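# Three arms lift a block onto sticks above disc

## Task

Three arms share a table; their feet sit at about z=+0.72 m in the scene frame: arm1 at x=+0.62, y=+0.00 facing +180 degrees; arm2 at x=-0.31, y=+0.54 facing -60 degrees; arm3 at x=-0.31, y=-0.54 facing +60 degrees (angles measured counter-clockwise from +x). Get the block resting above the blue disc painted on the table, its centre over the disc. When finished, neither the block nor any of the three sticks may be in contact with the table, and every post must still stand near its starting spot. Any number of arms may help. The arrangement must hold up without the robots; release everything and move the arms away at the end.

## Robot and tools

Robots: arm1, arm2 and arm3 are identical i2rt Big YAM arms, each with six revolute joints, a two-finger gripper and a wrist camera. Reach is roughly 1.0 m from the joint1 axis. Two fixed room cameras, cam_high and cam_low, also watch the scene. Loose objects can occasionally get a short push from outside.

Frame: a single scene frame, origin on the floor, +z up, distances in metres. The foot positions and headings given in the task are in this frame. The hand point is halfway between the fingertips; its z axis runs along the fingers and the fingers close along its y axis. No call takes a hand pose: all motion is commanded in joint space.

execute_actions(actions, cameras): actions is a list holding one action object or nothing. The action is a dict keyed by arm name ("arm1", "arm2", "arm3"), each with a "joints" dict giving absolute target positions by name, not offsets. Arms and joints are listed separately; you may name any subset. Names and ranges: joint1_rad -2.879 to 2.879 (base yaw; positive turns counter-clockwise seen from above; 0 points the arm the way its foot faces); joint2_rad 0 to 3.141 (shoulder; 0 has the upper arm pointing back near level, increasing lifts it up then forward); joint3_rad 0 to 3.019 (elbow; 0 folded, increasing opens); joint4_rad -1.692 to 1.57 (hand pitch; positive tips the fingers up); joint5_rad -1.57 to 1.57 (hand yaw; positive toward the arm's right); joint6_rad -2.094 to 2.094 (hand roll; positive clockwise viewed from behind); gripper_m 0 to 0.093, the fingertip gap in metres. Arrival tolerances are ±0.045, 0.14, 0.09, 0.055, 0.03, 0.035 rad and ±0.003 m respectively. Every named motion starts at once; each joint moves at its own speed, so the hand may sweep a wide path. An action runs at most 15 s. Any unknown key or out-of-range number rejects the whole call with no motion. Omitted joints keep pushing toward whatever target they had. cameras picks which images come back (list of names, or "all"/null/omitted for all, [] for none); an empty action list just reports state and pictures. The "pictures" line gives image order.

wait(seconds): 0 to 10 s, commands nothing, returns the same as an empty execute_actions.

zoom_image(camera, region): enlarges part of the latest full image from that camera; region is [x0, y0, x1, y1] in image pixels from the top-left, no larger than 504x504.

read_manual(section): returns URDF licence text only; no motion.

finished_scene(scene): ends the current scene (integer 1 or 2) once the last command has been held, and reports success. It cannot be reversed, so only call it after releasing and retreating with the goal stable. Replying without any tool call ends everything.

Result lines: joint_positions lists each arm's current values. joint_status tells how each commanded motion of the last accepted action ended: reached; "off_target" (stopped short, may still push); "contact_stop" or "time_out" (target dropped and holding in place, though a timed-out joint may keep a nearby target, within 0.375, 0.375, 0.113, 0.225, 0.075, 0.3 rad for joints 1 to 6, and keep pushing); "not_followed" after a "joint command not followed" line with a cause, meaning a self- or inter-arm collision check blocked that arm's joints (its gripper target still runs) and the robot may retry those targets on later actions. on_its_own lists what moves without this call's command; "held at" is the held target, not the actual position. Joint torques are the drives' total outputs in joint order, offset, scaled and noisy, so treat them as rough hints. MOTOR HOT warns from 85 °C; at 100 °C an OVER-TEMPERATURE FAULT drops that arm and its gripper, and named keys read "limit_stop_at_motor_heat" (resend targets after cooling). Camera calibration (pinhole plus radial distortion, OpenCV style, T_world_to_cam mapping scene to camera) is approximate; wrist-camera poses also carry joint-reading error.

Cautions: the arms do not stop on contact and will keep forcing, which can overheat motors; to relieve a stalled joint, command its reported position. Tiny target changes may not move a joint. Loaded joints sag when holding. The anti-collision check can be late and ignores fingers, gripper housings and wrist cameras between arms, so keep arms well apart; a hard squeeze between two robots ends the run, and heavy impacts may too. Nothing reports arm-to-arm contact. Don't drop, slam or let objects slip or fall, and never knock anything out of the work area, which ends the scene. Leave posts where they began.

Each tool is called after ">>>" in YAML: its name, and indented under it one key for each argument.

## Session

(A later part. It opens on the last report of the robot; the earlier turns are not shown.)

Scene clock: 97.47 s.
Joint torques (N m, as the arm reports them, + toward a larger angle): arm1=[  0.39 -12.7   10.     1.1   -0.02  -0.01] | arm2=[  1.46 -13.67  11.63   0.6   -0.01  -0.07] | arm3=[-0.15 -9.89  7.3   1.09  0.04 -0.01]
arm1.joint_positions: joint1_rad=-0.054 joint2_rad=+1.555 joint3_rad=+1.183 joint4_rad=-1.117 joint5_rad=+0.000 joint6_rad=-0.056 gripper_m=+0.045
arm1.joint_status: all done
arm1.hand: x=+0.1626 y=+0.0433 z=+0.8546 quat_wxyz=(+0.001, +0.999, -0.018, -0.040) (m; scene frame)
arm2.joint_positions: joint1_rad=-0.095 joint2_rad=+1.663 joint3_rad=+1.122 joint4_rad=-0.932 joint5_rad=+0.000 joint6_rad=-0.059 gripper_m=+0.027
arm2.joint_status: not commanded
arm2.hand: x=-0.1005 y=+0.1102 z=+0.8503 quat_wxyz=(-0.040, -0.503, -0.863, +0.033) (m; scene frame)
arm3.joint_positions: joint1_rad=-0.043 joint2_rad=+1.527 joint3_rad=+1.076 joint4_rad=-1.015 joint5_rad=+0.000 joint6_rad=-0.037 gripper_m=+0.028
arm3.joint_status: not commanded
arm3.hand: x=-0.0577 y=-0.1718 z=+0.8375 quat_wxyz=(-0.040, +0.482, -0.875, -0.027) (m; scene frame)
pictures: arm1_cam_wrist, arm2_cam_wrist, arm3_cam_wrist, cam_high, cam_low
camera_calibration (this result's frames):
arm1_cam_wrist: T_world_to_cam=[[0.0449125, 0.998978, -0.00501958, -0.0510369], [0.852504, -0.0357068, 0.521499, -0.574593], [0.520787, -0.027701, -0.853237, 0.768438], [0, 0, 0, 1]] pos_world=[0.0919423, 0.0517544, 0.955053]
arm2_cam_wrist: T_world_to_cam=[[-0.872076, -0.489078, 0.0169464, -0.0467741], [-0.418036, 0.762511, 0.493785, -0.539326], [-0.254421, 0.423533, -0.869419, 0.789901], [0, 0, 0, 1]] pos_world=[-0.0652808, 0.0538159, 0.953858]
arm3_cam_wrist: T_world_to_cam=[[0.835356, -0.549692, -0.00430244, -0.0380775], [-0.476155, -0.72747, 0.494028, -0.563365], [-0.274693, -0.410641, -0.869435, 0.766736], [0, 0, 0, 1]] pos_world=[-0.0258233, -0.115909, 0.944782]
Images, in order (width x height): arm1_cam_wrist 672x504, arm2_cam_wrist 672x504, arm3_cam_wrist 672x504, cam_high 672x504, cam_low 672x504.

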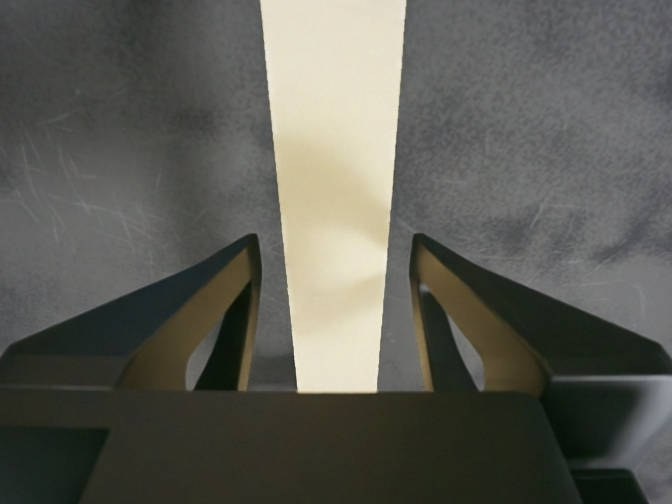

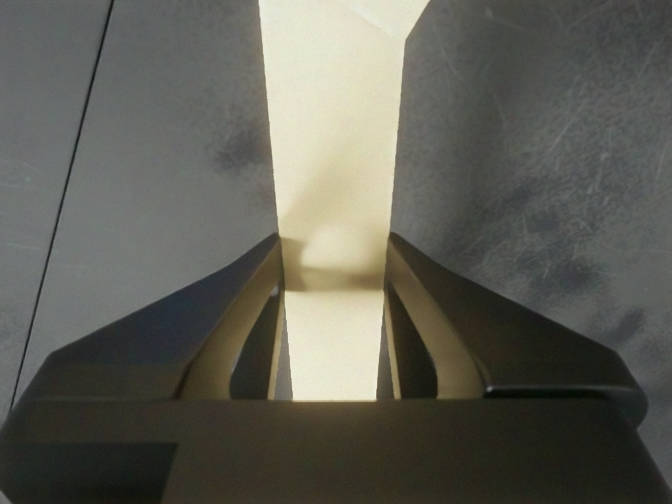

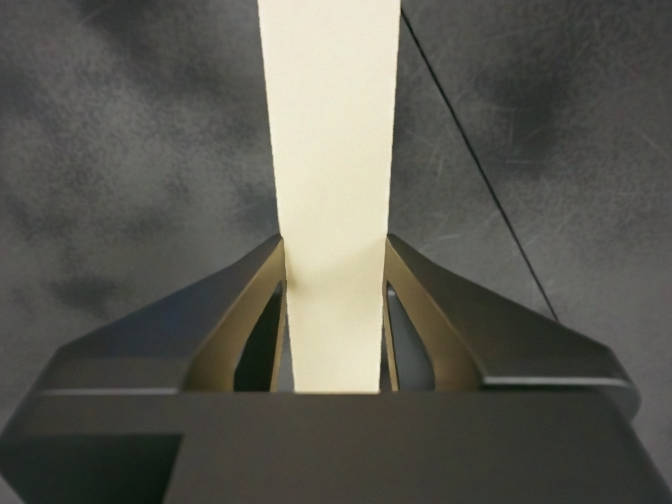

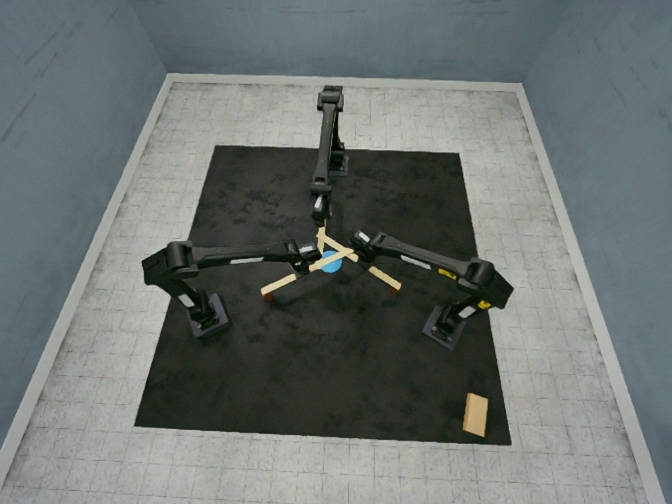

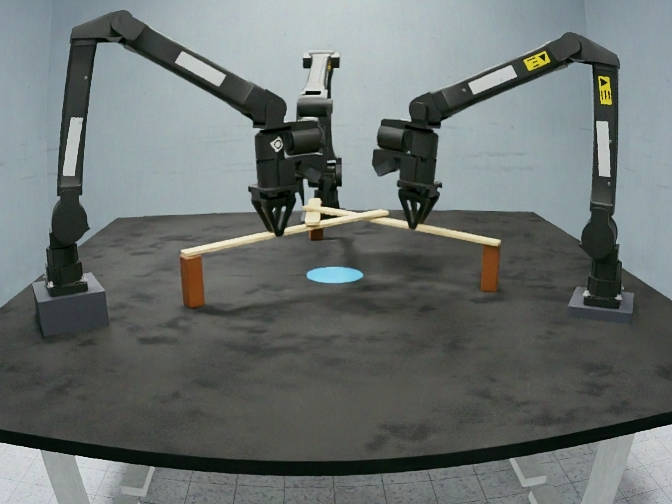

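>>> execute_actions:
  actions:
    - {"arm1": {"joints": {"joint2_rad": 1.3}}, "arm3": {"joints": {"joint2_rad": 1.527, "gripper_m": 0.045}}}

Scene clock: 98.97 s.
Joint torques (N m, as the arm reports them, + toward a larger angle): arm1=[ 0.36 -8.76 11.33  1.6  -0.02 -0.02] | arm2=[  1.63 -13.9   11.59   0.63  -0.02  -0.08] | arm3=[ -0.39 -10.19   7.39   0.97   0.04  -0.01]
arm1.joint_positions: joint1_rad=-0.054 joint2_rad=+1.286 joint3_rad=+1.183 joint4_rad=-1.117 joint5_rad=+0.000 joint6_rad=-0.056 gripper_m=+0.045
arm1.joint_status: all done
arm1.hand: x=+0.1771 y=+0.0430 z=+0.9712 quat_wxyz=(-0.009, +0.985, -0.018, -0.174) (m; scene frame)
arm2.joint_positions: joint1_rad=-0.095 joint2_rad=+1.663 joint3_rad=+1.122 joint4_rad=-0.932 joint5_rad=+0.000 joint6_rad=-0.059 gripper_m=+0.027
arm2.joint_status: not commanded
arm2.hand: x=-0.1005 y=+0.1102 z=+0.8501 quat_wxyz=(-0.040, -0.503, -0.863, +0.032) (m; scene frame)
arm3.joint_positions: joint1_rad=-0.043 joint2_rad=+1.527 joint3_rad=+1.076 joint4_rad=-1.012 joint5_rad=+0.000 joint6_rad=-0.037 gripper_m=+0.045
arm3.joint_status: all done
arm3.hand: x=-0.0573 y=-0.1713 z=+0.8375 quat_wxyz=(-0.041, +0.482, -0.875, -0.027) (m; scene frame)
pictures: arm1_cam_wrist, arm2_cam_wrist, arm3_cam_wrist, cam_high, cam_low
camera_calibration (this result's frames):
arm1_cam_wrist: T_world_to_cam=[[0.0474912, 0.998846, 0.00716518, -0.063048], [0.959994, -0.0476234, 0.275942, -0.42788], [0.275964, -0.00622627, -0.961148, 1.00754], [0, 0, 0, 1]] pos_world=[0.135711, 0.0488714, 1.08692]
arm2_cam_wrist: T_world_to_cam=[[-0.872075, -0.48908, 0.0169254, -0.0467531], [-0.41795, 0.762343, 0.494116, -0.539517], [-0.254565, 0.423832, -0.869231, 0.78953], [0, 0, 0, 1]] pos_world=[-0.0652766, 0.0538029, 0.95366]
arm3_cam_wrist: T_world_to_cam=[[0.835347, -0.549706, -0.00425836, -0.0381285], [-0.476812, -0.728388, 0.492037, -0.561432], [-0.273578, -0.408992, -0.870564, 0.768351], [0, 0, 0, 1]] pos_world=[-0.0256434, -0.11565, 0.944981]
Images, in order (width x height): arm1_cam_wrist 672x504, arm2_cam_wrist 672x504, arm3_cam_wrist 672x504, cam_high 672x504, cam_low 672x504.

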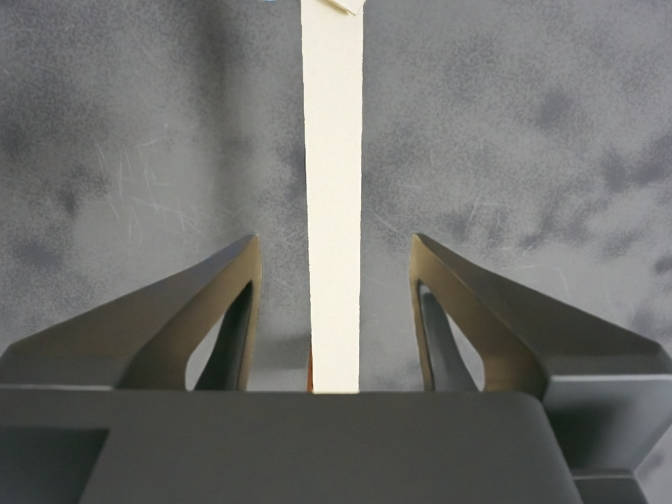

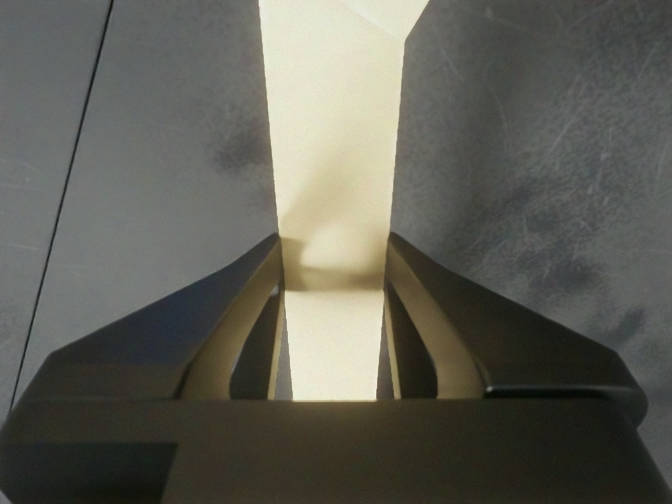

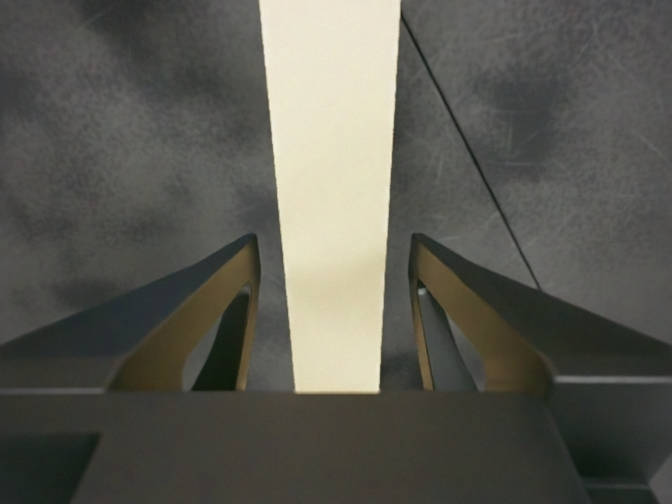

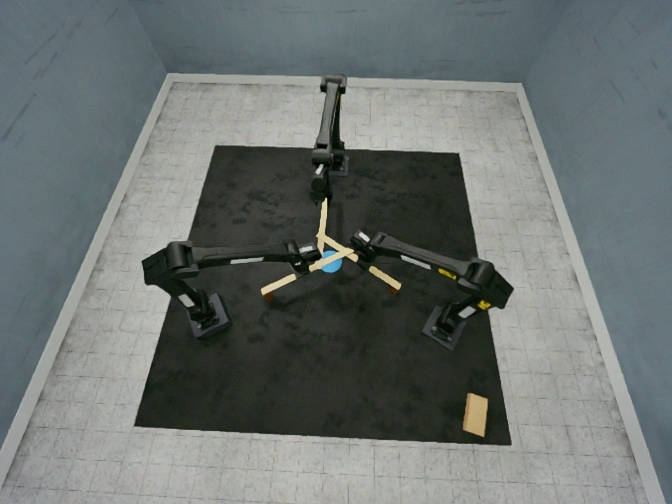

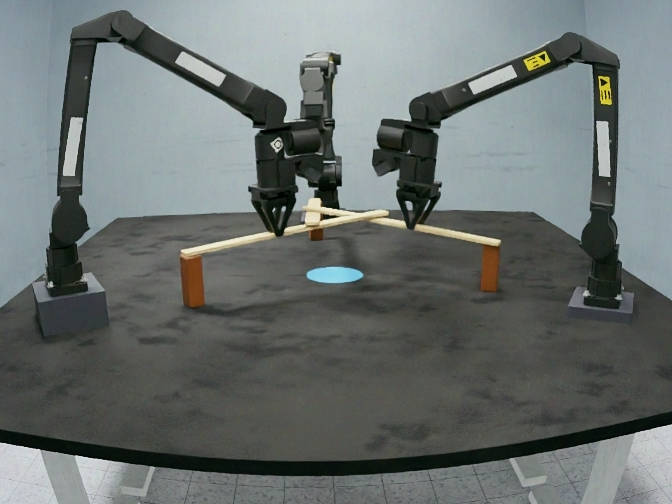

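>>> zoom_image:
  camera: "cam_low"
  region: [295, 185, 405, 245]

Region (295, 185, 405, 245) of cam_low's 672x504 image, scaled by 4.582, with more detail than that image has; it fills the top 275 rows of this view, and the rest is white.

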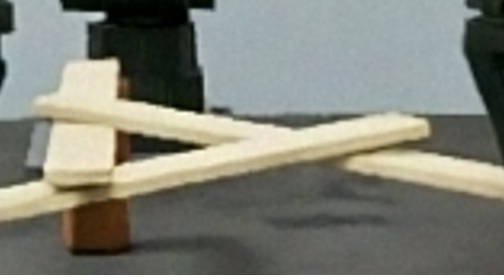

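>>> execute_actions:
  actions:
    - {"arm2": {"joints": {"joint2_rad": 1.663, "gripper_m": 0.045}}, "arm3": {"joints": {"joint2_rad": 1.33}}}

Scene clock: 100.70 s.
Joint torques (N m, as the arm reports them, + toward a larger angle): arm1=[ 0.33 -8.68 11.32  1.6  -0.03 -0.01] | arm2=[  1.57 -15.82  11.58   0.65   0.    -0.07] | arm3=[-0.65 -7.43  8.24  1.34  0.03 -0.01]
arm1.joint_positions: joint1_rad=-0.054 joint2_rad=+1.286 joint3_rad=+1.183 joint4_rad=-1.117 joint5_rad=+0.000 joint6_rad=-0.056 gripper_m=+0.045
arm1.joint_status: not commanded
arm1.hand: x=+0.1771 y=+0.0430 z=+0.9712 quat_wxyz=(-0.009, +0.985, -0.018, -0.174) (m; scene frame)
arm2.joint_positions: joint1_rad=-0.095 joint2_rad=+1.663 joint3_rad=+1.122 joint4_rad=-0.932 joint5_rad=+0.000 joint6_rad=-0.059 gripper_m=+0.045
arm2.joint_status: all done
arm2.hand: x=-0.1005 y=+0.1102 z=+0.8501 quat_wxyz=(-0.040, -0.503, -0.863, +0.032) (m; scene frame)
arm3.joint_positions: joint1_rad=-0.043 joint2_rad=+1.319 joint3_rad=+1.075 joint4_rad=-1.011 joint5_rad=+0.000 joint6_rad=-0.037 gripper_m=+0.045
arm3.joint_status: all done
arm3.hand: x=-0.0578 y=-0.1737 z=+0.9247 quat_wxyz=(-0.133, +0.476, -0.866, -0.073) (m; scene frame)
pictures: arm1_cam_wrist, arm2_cam_wrist, arm3_cam_wrist, cam_high, cam_low
camera_calibration (this result's frames):
arm1_cam_wrist: T_world_to_cam=[[0.0474912, 0.998846, 0.00716518, -0.063048], [0.959994, -0.0476234, 0.275942, -0.42788], [0.275964, -0.00622627, -0.961148, 1.00754], [0, 0, 0, 1]] pos_world=[0.135711, 0.0488714, 1.08692]
arm2_cam_wrist: T_world_to_cam=[[-0.872075, -0.48908, 0.0169254, -0.0467531], [-0.41795, 0.762343, 0.494116, -0.539517], [-0.254565, 0.423832, -0.869231, 0.78953], [0, 0, 0, 1]] pos_world=[-0.0652766, 0.0538029, 0.95366]
arm3_cam_wrist: T_world_to_cam=[[0.834288, -0.551329, -0.00045062, -0.0425952], [-0.525444, -0.795366, 0.302162, -0.44515], [-0.166949, -0.251853, -0.953257, 0.95308], [0, 0, 0, 1]] pos_world=[-0.0392492, -0.137505, 1.04302]
Images, in order (width x height): arm1_cam_wrist 672x504, arm2_cam_wrist 672x504, arm3_cam_wrist 672x504, cam_high 672x504, cam_low 672x504.

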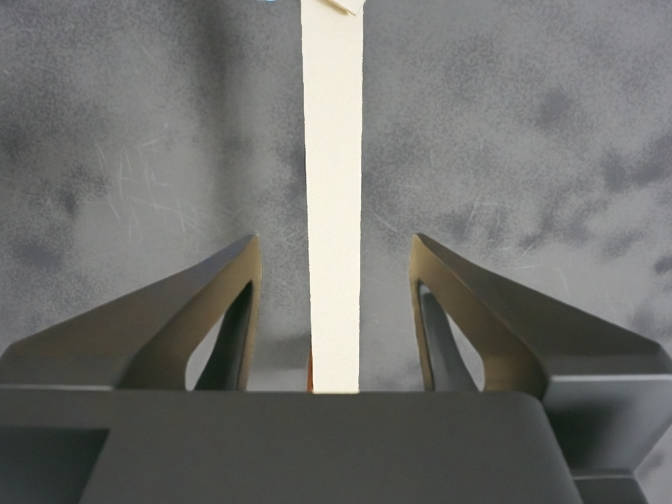

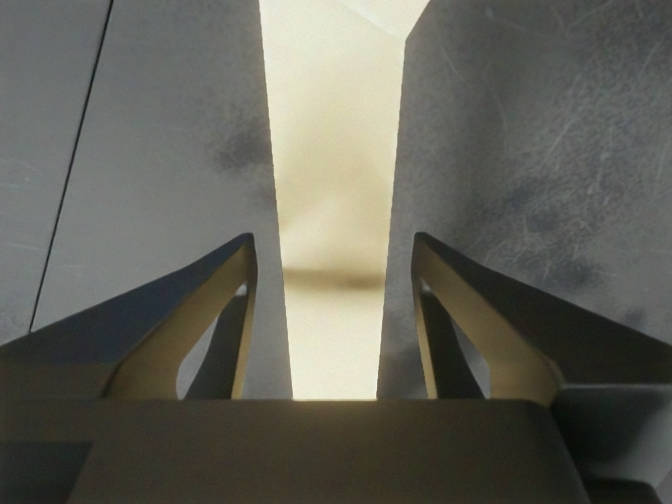

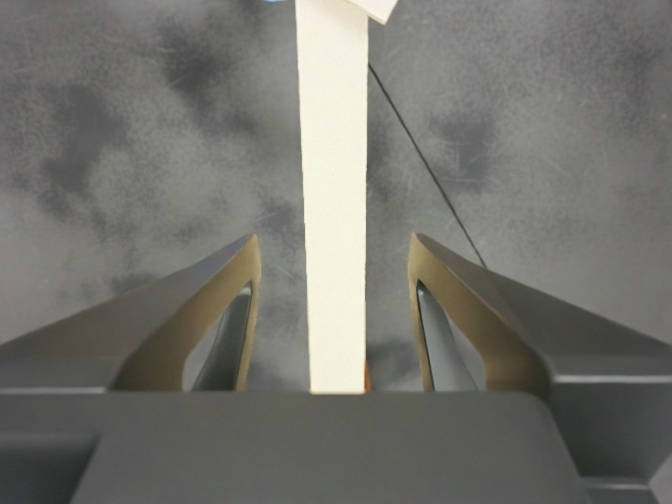

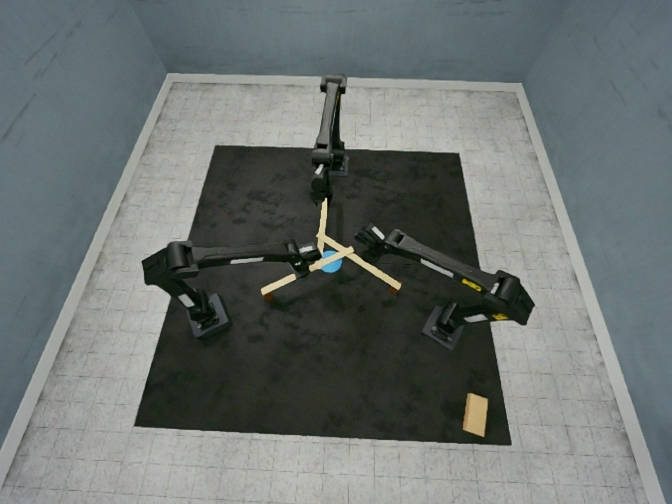

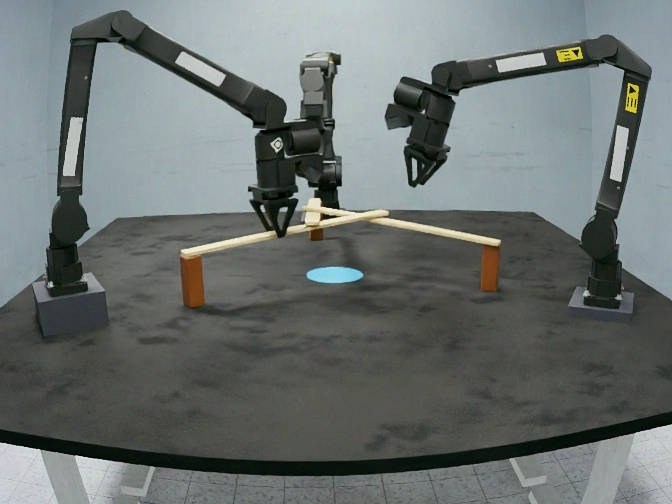

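>>> zoom_image:
  camera: "cam_high"
  region: [440, 380, 520, 450]

Region (440, 380, 520, 450) of cam_high's 672x504 image, scaled by 6.300, with more detail than that image has; it fills the top 441 rows of this view, and the rest is white.

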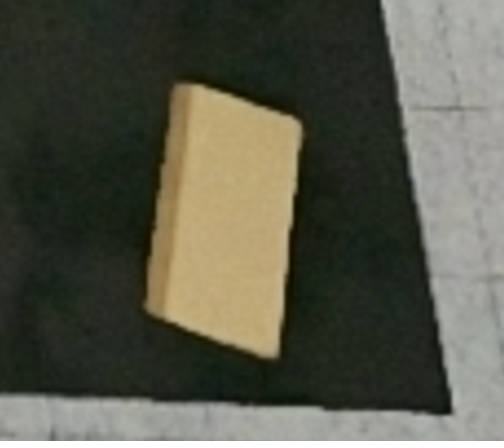

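>>> execute_actions:
  actions:
    - {"arm1": {"joints": {"joint1_rad": 0.036, "joint2_rad": 0.7, "joint3_rad": 0.8, "joint4_rad": -0.6, "joint6_rad": 0.0}}, "arm2": {"joints": {"joint2_rad": 1.2}}, "arm3": {"joints": {"joint1_rad": 2.386, "joint3_rad": 0.95, "joint4_rad": -1.215, "joint6_rad": 0.546, "gripper_m": 0.093}}}

Scene clock: 106.97 s.
Joint torques (N m, as the arm reports them, + toward a larger angle): arm1=[ 0.28 -1.52 11.31  2.69 -0.02  0.09] | arm2=[ 2.21 -9.56 12.81  1.57 -0.04 -0.05] | arm3=[-0.96 -6.61  7.74  0.    0.09  0.13]
arm1.joint_positions: joint1_rad=+0.036 joint2_rad=+0.691 joint3_rad=+0.814 joint4_rad=-0.619 joint5_rad=+0.000 joint6_rad=-0.010 gripper_m=+0.045
arm1.joint_status: all done
arm1.hand: x=+0.2514 y=+0.0039 z=+1.0826 quat_wxyz=(+0.001, +0.859, +0.002, -0.512) (m; scene frame)
arm2.joint_positions: joint1_rad=-0.095 joint2_rad=+1.193 joint3_rad=+1.133 joint4_rad=-0.932 joint5_rad=+0.000 joint6_rad=-0.059 gripper_m=+0.045
arm2.joint_status: all done
arm2.hand: x=-0.1056 y=+0.1253 z=+1.0690 quat_wxyz=(-0.237, -0.481, -0.828, +0.163) (m; scene frame)
arm3.joint_positions: joint1_rad=+2.389 joint2_rad=+1.324 joint3_rad=+0.942 joint4_rad=-1.207 joint5_rad=+0.000 joint6_rad=+0.531 gripper_m=+0.093
arm3.joint_status: all done
arm3.hand: x=-0.6415 y=-0.6249 z=+0.8731 quat_wxyz=(-0.001, +0.991, -0.135, +0.001) (m; scene frame)
pictures: arm1_cam_wrist, arm2_cam_wrist, arm3_cam_wrist, cam_high, cam_low
camera_calibration (this result's frames):
arm1_cam_wrist: T_world_to_cam=[[0.00078805, 0.999964, -0.00840722, 0.000309966], [0.902355, -0.00433452, -0.430971, 0.247837], [-0.430992, -0.00724667, -0.902327, 1.20795], [0, 0, 0, 1]] pos_world=[0.296979, 0.00951789, 1.19678]
arm2_cam_wrist: T_world_to_cam=[[-0.876082, -0.480359, 0.0416626, -0.0754137], [-0.479154, 0.876997, 0.0358754, -0.192282], [-0.0537711, 0.0114669, -0.998487, 1.1832], [0, 0, 0, 1]] pos_world=[-0.0945795, 0.118838, 1.19145]
arm3_cam_wrist: T_world_to_cam=[[0.284988, 0.958497, 0.00802719, 0.779339], [0.782798, -0.237565, 0.575144, -0.145664], [0.553181, -0.157625, -0.818013, 1.09554], [0, 0, 0, 1]] pos_world=[-0.714111, -0.608913, 0.973692]
Images, in order (width x height): arm1_cam_wrist 672x504, arm2_cam_wrist 672x504, arm3_cam_wrist 672x504, cam_high 672x504, cam_low 672x504.

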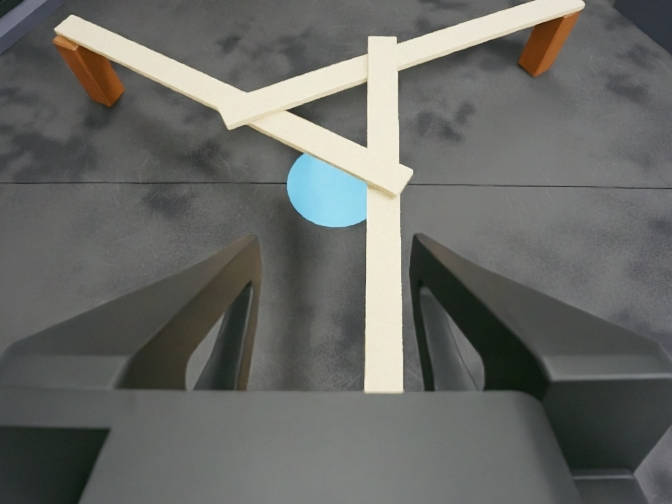

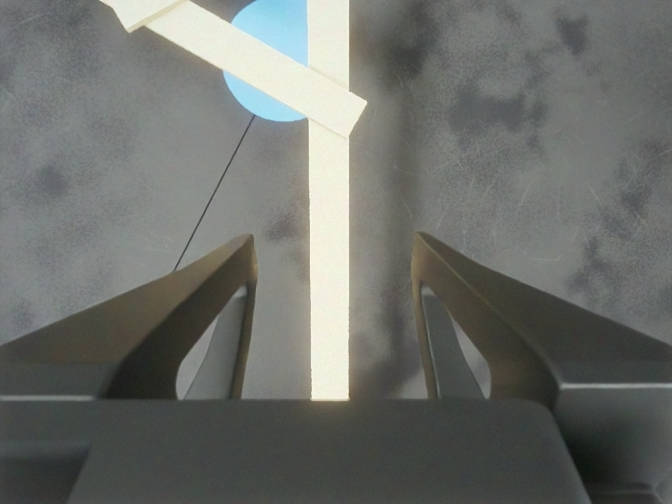

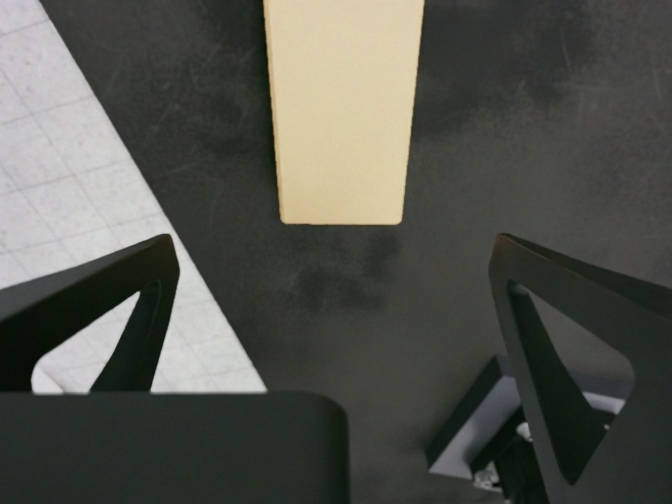

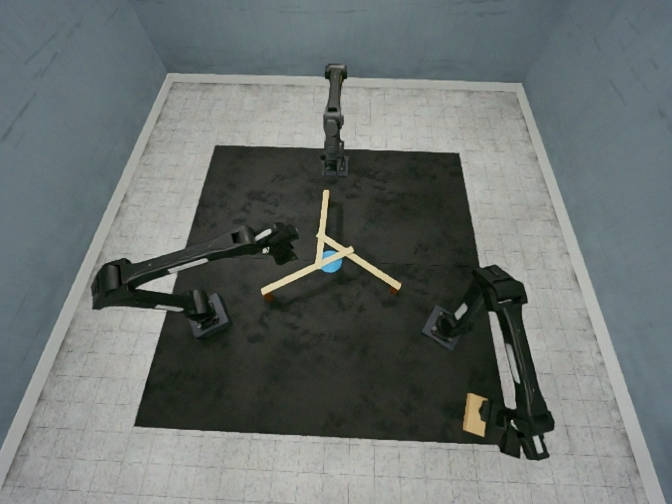

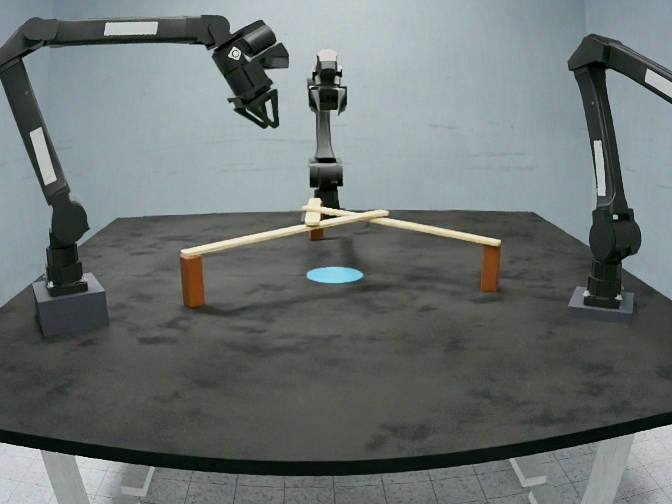

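>>> execute_actions:
  actions:
    - {"arm2": {"joints": {"joint1_rad": -0.023, "joint2_rad": 0.7, "joint3_rad": 0.8, "joint4_rad": -0.65, "joint6_rad": 0.0}}, "arm3": {"joints": {"joint1_rad": 2.372, "joint2_rad": 1.466, "joint3_rad": 0.797, "joint4_rad": -0.893}}}
  cameras: ["arm2_cam_wrist", "arm3_cam_wrist", "cam_high"]

Scene clock: 109.93 s.
Joint torques (N m, as the arm reports them, + toward a larger angle): arm1=[ 0.25 -1.48 11.26  2.71 -0.02  0.09] | arm2=[ 1.54 -1.73 10.85  2.3   0.    0.05] | arm3=[-0.98 -8.95  6.93  0.71  0.1   0.14]
arm1.joint_positions: joint1_rad=+0.036 joint2_rad=+0.691 joint3_rad=+0.814 joint4_rad=-0.619 joint5_rad=+0.000 joint6_rad=-0.010 gripper_m=+0.045
arm1.joint_status: not commanded
arm1.hand: x=+0.2514 y=+0.0039 z=+1.0826 quat_wxyz=(+0.001, +0.859, +0.002, -0.512) (m; scene frame)
arm2.joint_positions: joint1_rad=-0.020 joint2_rad=+0.692 joint3_rad=+0.802 joint4_rad=-0.669 joint5_rad=+0.000 joint6_rad=-0.009 gripper_m=+0.045
arm2.joint_status: all done
arm2.hand: x=-0.1251 y=+0.2277 z=+1.1251 quat_wxyz=(-0.419, -0.428, -0.761, +0.247) (m; scene frame)
arm3.joint_positions: joint1_rad=+2.380 joint2_rad=+1.481 joint3_rad=+0.784 joint4_rad=-0.903 joint5_rad=+0.000 joint6_rad=+0.532 gripper_m=+0.093
arm3.joint_status: all done
arm3.hand: x=-0.6400 y=-0.6211 z=+0.7696 quat_wxyz=(-0.003, +0.990, -0.140, +0.006) (m; scene frame)
pictures: arm2_cam_wrist, arm3_cam_wrist, cam_high
camera_calibration (this result's frames):
arm2_cam_wrist: T_world_to_cam=[[-0.861264, -0.507894, 0.0163777, -0.00907293], [-0.473973, 0.791287, -0.386282, 0.201688], [0.183231, -0.340453, -0.922235, 1.26093], [0, 0, 0, 1]] pos_world=[-0.143261, 0.265088, 1.24094]
arm3_cam_wrist: T_world_to_cam=[[0.29401, 0.955702, 0.0138691, 0.775646], [0.77406, -0.246592, 0.583116, -0.103741], [0.560705, -0.160707, -0.812271, 1.00915], [0, 0, 0, 1]] pos_world=[-0.713578, -0.604692, 0.869435]
Images, in order (width x height): arm2_cam_wrist 672x504, arm3_cam_wrist 672x504, cam_high 672x504.

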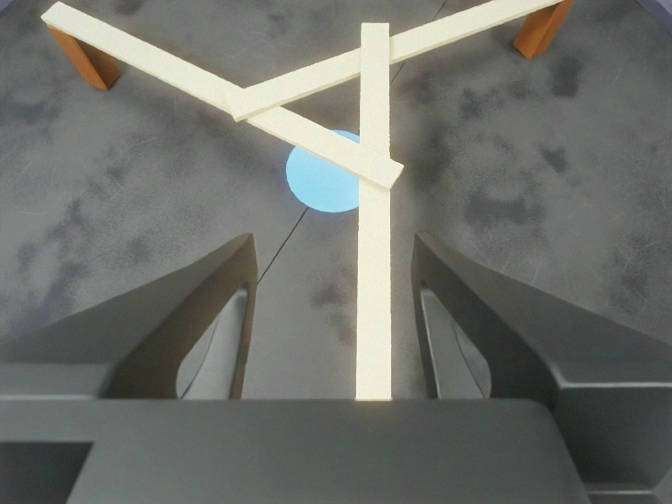

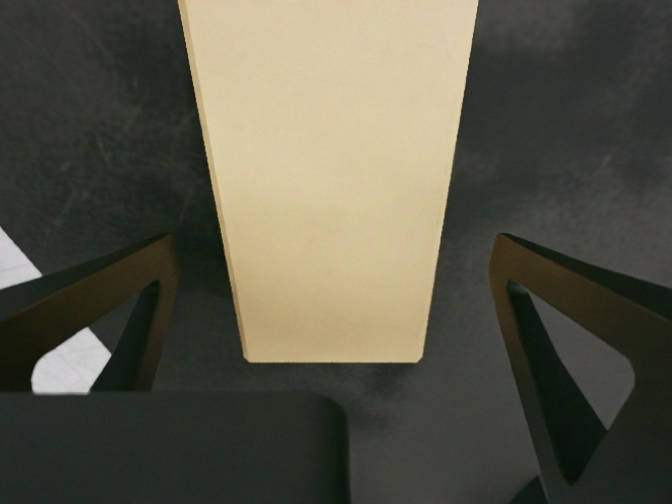

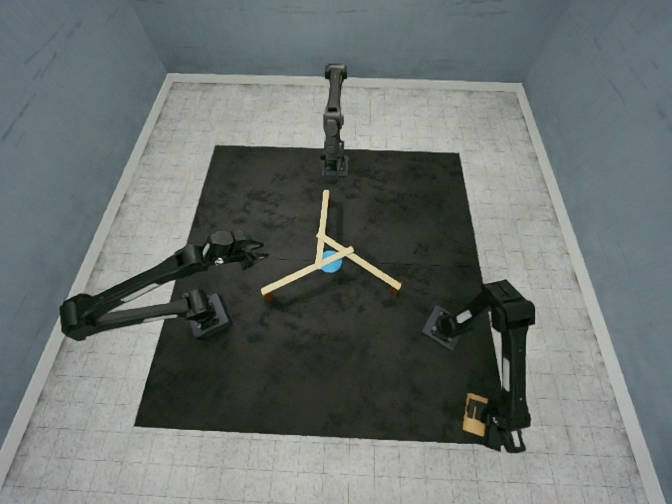

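>>> execute_actions:
  actions:
    - {"arm3": {"joints": {"joint1_rad": 2.38, "joint2_rad": 1.542, "joint3_rad": 0.772, "joint4_rad": -0.79}}}
  cameras: ["arm3_cam_wrist"]

Scene clock: 111.33 s.
Joint torques (N m, as the arm reports them, + toward a larger angle): arm1=[ 0.28 -1.51 11.26  2.72 -0.02  0.09] | arm2=[ 1.88 -1.99 10.83  2.21 -0.01  0.03] | arm3=[-0.35 -7.57  5.53  0.82  0.08  0.16]
arm1.joint_positions: joint1_rad=+0.036 joint2_rad=+0.691 joint3_rad=+0.814 joint4_rad=-0.619 joint5_rad=+0.000 joint6_rad=-0.010 gripper_m=+0.045
arm1.joint_status: not commanded
arm1.hand: x=+0.2514 y=+0.0039 z=+1.0826 quat_wxyz=(+0.001, +0.859, +0.002, -0.512) (m; scene frame)
arm2.joint_positions: joint1_rad=-0.020 joint2_rad=+0.692 joint3_rad=+0.802 joint4_rad=-0.669 joint5_rad=+0.000 joint6_rad=-0.009 gripper_m=+0.045
arm2.joint_status: not commanded
arm2.hand: x=-0.1251 y=+0.2277 z=+1.1251 quat_wxyz=(-0.419, -0.428, -0.761, +0.247) (m; scene frame)
arm3.joint_positions: joint1_rad=+2.380 joint2_rad=+1.532 joint3_rad=+0.774 joint4_rad=-0.802 joint5_rad=+0.000 joint6_rad=+0.532 gripper_m=+0.093
arm3.joint_status: all done
arm3.hand: x=-0.6538 y=-0.6246 z=+0.7500 quat_wxyz=(+0.005, +0.990, -0.140, -0.012) (m; scene frame)
pictures: arm3_cam_wrist
camera_calibration (this result's frames):
arm3_cam_wrist: T_world_to_cam=[[0.294087, 0.955753, -0.00704181, 0.799092], [0.796159, -0.24089, 0.55507, -0.0434299], [0.528814, -0.168845, -0.831774, 0.98907], [0, 0, 0, 1]] pos_world=[-0.723459, -0.607197, 0.852416]
Images, in order (width x height): arm3_cam_wrist 672x504.

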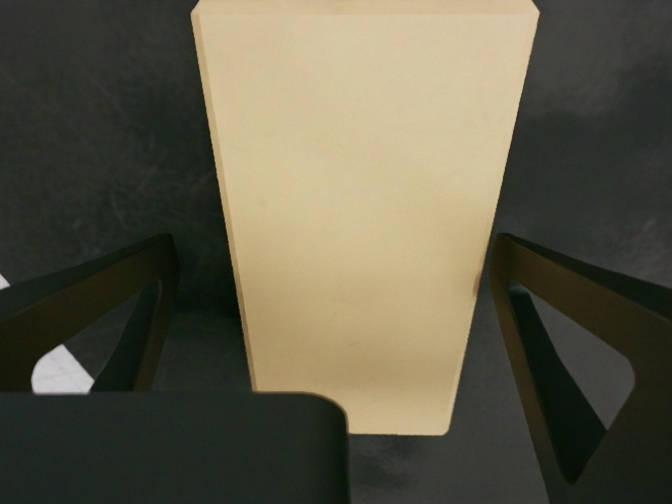

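>>> execute_actions:
  actions:
    - {"arm3": {"joints": {"joint3_rad": 0.75}}}
  cameras: ["arm3_cam_wrist"]

Scene clock: 112.13 s.
Joint torques (N m, as the arm reports them, + toward a larger angle): arm1=[ 0.33 -1.53 11.27  2.7  -0.02  0.09] | arm2=[ 1.52 -2.21 10.75  2.24 -0.03  0.05] | arm3=[-0.57 -7.22  5.56  0.65  0.08  0.14]
arm1.joint_positions: joint1_rad=+0.036 joint2_rad=+0.691 joint3_rad=+0.814 joint4_rad=-0.619 joint5_rad=+0.000 joint6_rad=-0.010 gripper_m=+0.045
arm1.joint_status: not commanded
arm1.hand: x=+0.2514 y=+0.0039 z=+1.0826 quat_wxyz=(+0.001, +0.859, +0.002, -0.512) (m; scene frame)
arm2.joint_positions: joint1_rad=-0.020 joint2_rad=+0.692 joint3_rad=+0.802 joint4_rad=-0.669 joint5_rad=+0.000 joint6_rad=-0.009 gripper_m=+0.045
arm2.joint_status: not commanded
arm2.hand: x=-0.1251 y=+0.2277 z=+1.1251 quat_wxyz=(-0.419, -0.428, -0.761, +0.247) (m; scene frame)
arm3.joint_positions: joint1_rad=+2.380 joint2_rad=+1.532 joint3_rad=+0.750 joint4_rad=-0.799 joint5_rad=+0.000 joint6_rad=+0.532 gripper_m=+0.093
arm3.joint_status: all done
arm3.hand: x=-0.6428 y=-0.6218 z=+0.7433 quat_wxyz=(+0.001, +0.990, -0.140, -0.003) (m; scene frame)
pictures: arm3_cam_wrist
camera_calibration (this result's frames):
arm3_cam_wrist: T_world_to_cam=[[0.294148, 0.955752, 0.00391196, 0.785011], [0.784719, -0.243842, 0.569875, -0.0679947], [0.545613, -0.164558, -0.821722, 0.984189], [0, 0, 0, 1]] pos_world=[-0.714539, -0.6049, 0.844407]
Images, in order (width x height): arm3_cam_wrist 672x504.

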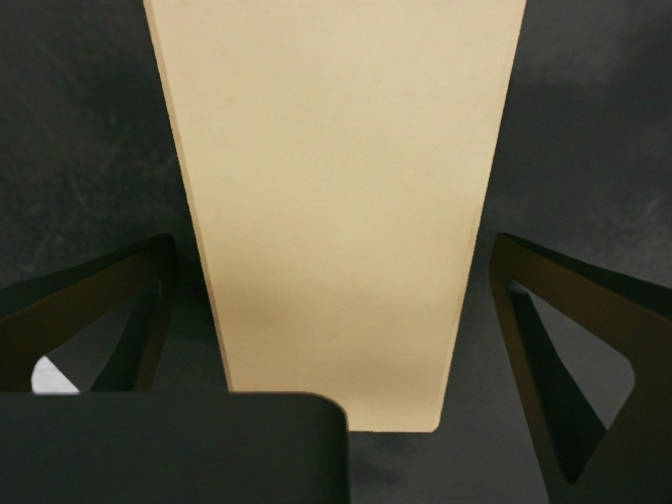

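>>> execute_actions:
  actions:
    - {"arm3": {"joints": {"gripper_m": 0.055}}}
  cameras: ["arm3_cam_wrist"]

Scene clock: 113.10 s.
Joint torques (N m, as the arm reports them, + toward a larger angle): arm1=[ 0.33 -1.52 11.26  2.7  -0.01  0.09] | arm2=[ 1.81 -2.1  10.71  2.24 -0.03  0.05] | arm3=[-0.75 -7.55  5.59  0.66  0.08  0.14]
arm1.joint_positions: joint1_rad=+0.036 joint2_rad=+0.691 joint3_rad=+0.814 joint4_rad=-0.619 joint5_rad=+0.000 joint6_rad=-0.010 gripper_m=+0.045
arm1.joint_status: not commanded
arm1.hand: x=+0.2514 y=+0.0039 z=+1.0826 quat_wxyz=(+0.001, +0.859, +0.002, -0.512) (m; scene frame)
arm2.joint_positions: joint1_rad=-0.020 joint2_rad=+0.692 joint3_rad=+0.802 joint4_rad=-0.669 joint5_rad=+0.000 joint6_rad=-0.009 gripper_m=+0.045
arm2.joint_status: not commanded
arm2.hand: x=-0.1251 y=+0.2277 z=+1.1251 quat_wxyz=(-0.419, -0.428, -0.761, +0.247) (m; scene frame)
arm3.joint_positions: joint1_rad=+2.380 joint2_rad=+1.532 joint3_rad=+0.750 joint4_rad=-0.798 joint5_rad=+0.000 joint6_rad=+0.533 gripper_m=+0.069
arm3.joint_status: gripper_m off_target (ended at +0.069, target +0.055)
arm3.hand: x=-0.6431 y=-0.6218 z=+0.7433 quat_wxyz=(+0.001, +0.990, -0.141, -0.003) (m; scene frame)
pictures: arm3_cam_wrist
camera_calibration (this result's frames):
arm3_cam_wrist: T_world_to_cam=[[0.295247, 0.955414, 0.00363241, 0.785806], [0.785124, -0.244786, 0.568911, -0.0673803], [0.544435, -0.165117, -0.822391, 0.983738], [0, 0, 0, 1]] pos_world=[-0.714686, -0.604832, 0.844496]
Images, in order (width x height): arm3_cam_wrist 672x504.

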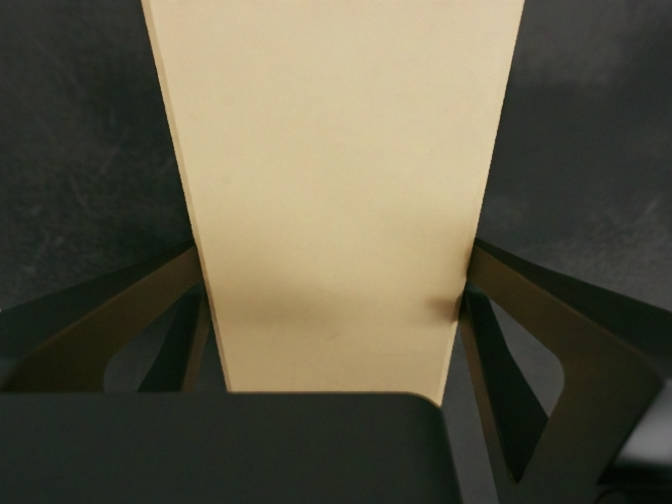

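>>> execute_actions:
  actions:
    - {"arm3": {"joints": {"joint1_rad": 0.037, "joint3_rad": 1.94, "joint4_rad": -1.69}}}

Scene clock: 117.20 s.
Joint torques (N m, as the arm reports them, + toward a larger angle): arm1=[ 0.27 -1.57 11.26  2.71 -0.02  0.09] | arm2=[ 1.63 -1.7  10.79  2.38 -0.01  0.02] | arm3=[  0.38 -13.17  12.7    0.45  -0.03   0.14]
arm1.joint_positions: joint1_rad=+0.036 joint2_rad=+0.691 joint3_rad=+0.814 joint4_rad=-0.619 joint5_rad=+0.000 joint6_rad=-0.010 gripper_m=+0.045
arm1.joint_status: not commanded
arm1.hand: x=+0.2514 y=+0.0039 z=+1.0826 quat_wxyz=(+0.001, +0.859, +0.002, -0.512) (m; scene frame)
arm2.joint_positions: joint1_rad=-0.020 joint2_rad=+0.692 joint3_rad=+0.802 joint4_rad=-0.669 joint5_rad=+0.000 joint6_rad=-0.009 gripper_m=+0.045
arm2.joint_status: not commanded
arm2.hand: x=-0.1251 y=+0.2277 z=+1.1251 quat_wxyz=(-0.419, -0.428, -0.761, +0.247) (m; scene frame)
arm3.joint_positions: joint1_rad=+0.029 joint2_rad=+1.561 joint3_rad=+1.872 joint4_rad=-1.686 joint5_rad=+0.002 joint6_rad=+0.533 gripper_m=+0.070
arm3.joint_status: all done
arm3.hand: x=-0.0518 y=-0.1068 z=+1.1218 quat_wxyz=(-0.062, +0.249, -0.964, -0.069) (m; scene frame)
pictures: arm1_cam_wrist, arm2_cam_wrist, arm3_cam_wrist, cam_high, cam_low
camera_calibration (this result's frames):
arm1_cam_wrist: T_world_to_cam=[[0.00078805, 0.999964, -0.00840722, 0.000309966], [0.902355, -0.00433452, -0.430971, 0.247837], [-0.430992, -0.00724667, -0.902327, 1.20795], [0, 0, 0, 1]] pos_world=[0.296979, 0.00951789, 1.19678]
arm2_cam_wrist: T_world_to_cam=[[-0.861264, -0.507894, 0.0163777, -0.00907293], [-0.473973, 0.791287, -0.386282, 0.201688], [0.183231, -0.340453, -0.922235, 1.26093], [0, 0, 0, 1]] pos_world=[-0.143261, 0.265088, 1.24094]
arm3_cam_wrist: T_world_to_cam=[[0.473805, -0.874971, -0.0996723, 0.0474546], [-0.767724, -0.46585, 0.439981, -0.580274], [-0.431403, -0.131944, -0.892459, 1.08967], [0, 0, 0, 1]] pos_world=[0.00211329, -0.0850233, 1.23253]
Images, in order (width x height): arm1_cam_wrist 672x504, arm2_cam_wrist 672x504, arm3_cam_wrist 672x504, cam_high 672x504, cam_low 672x504.

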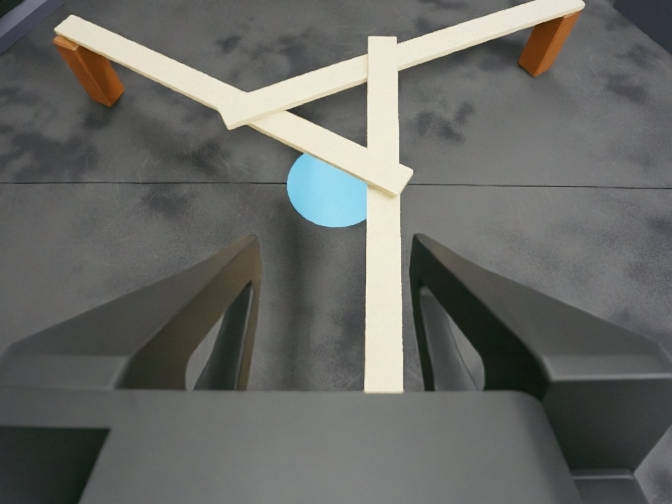

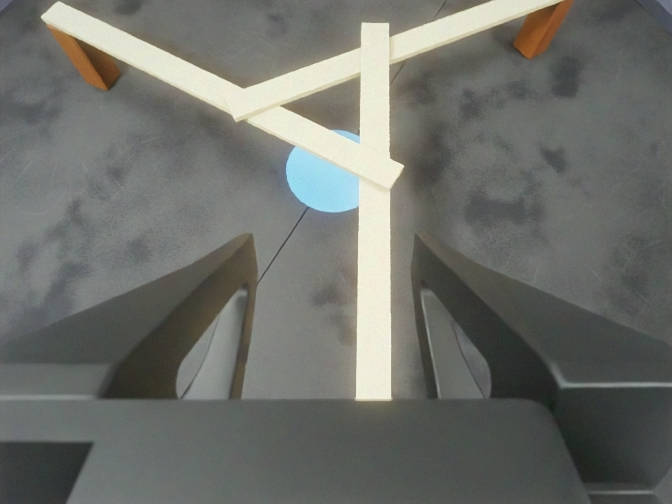

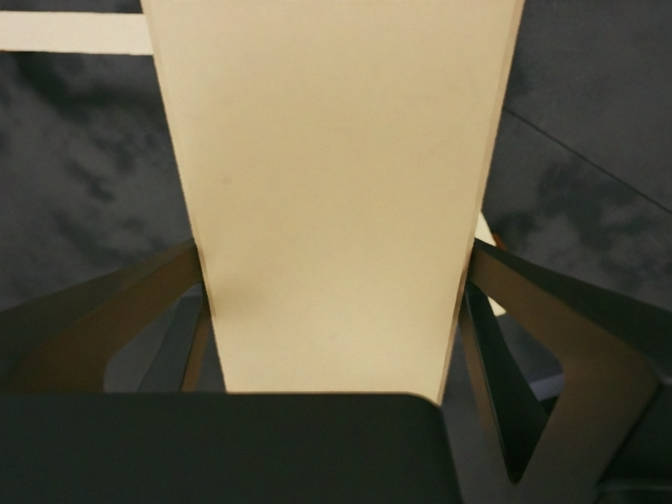

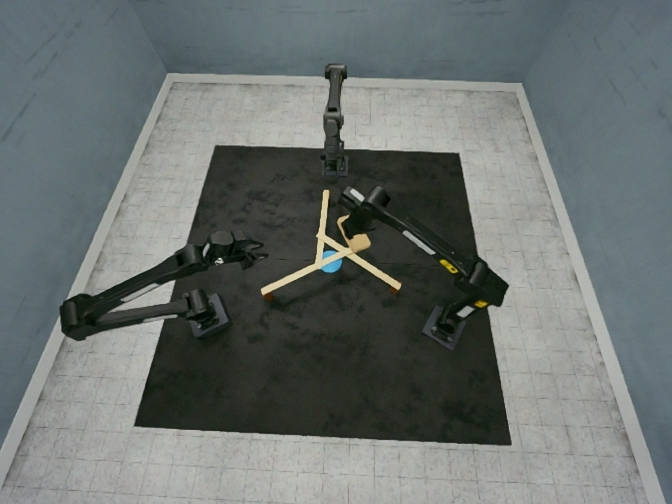

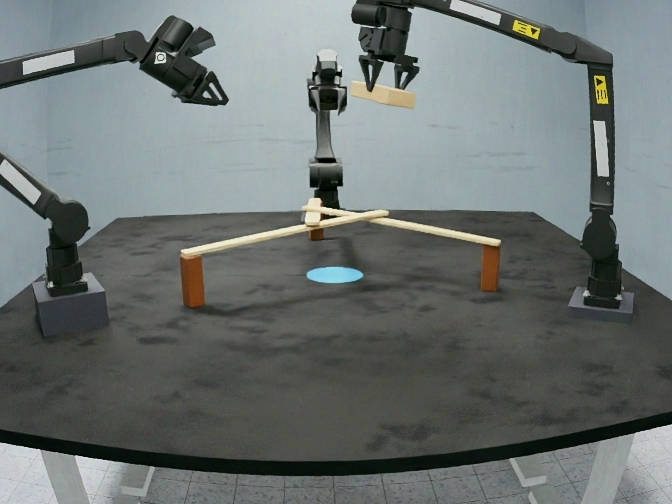

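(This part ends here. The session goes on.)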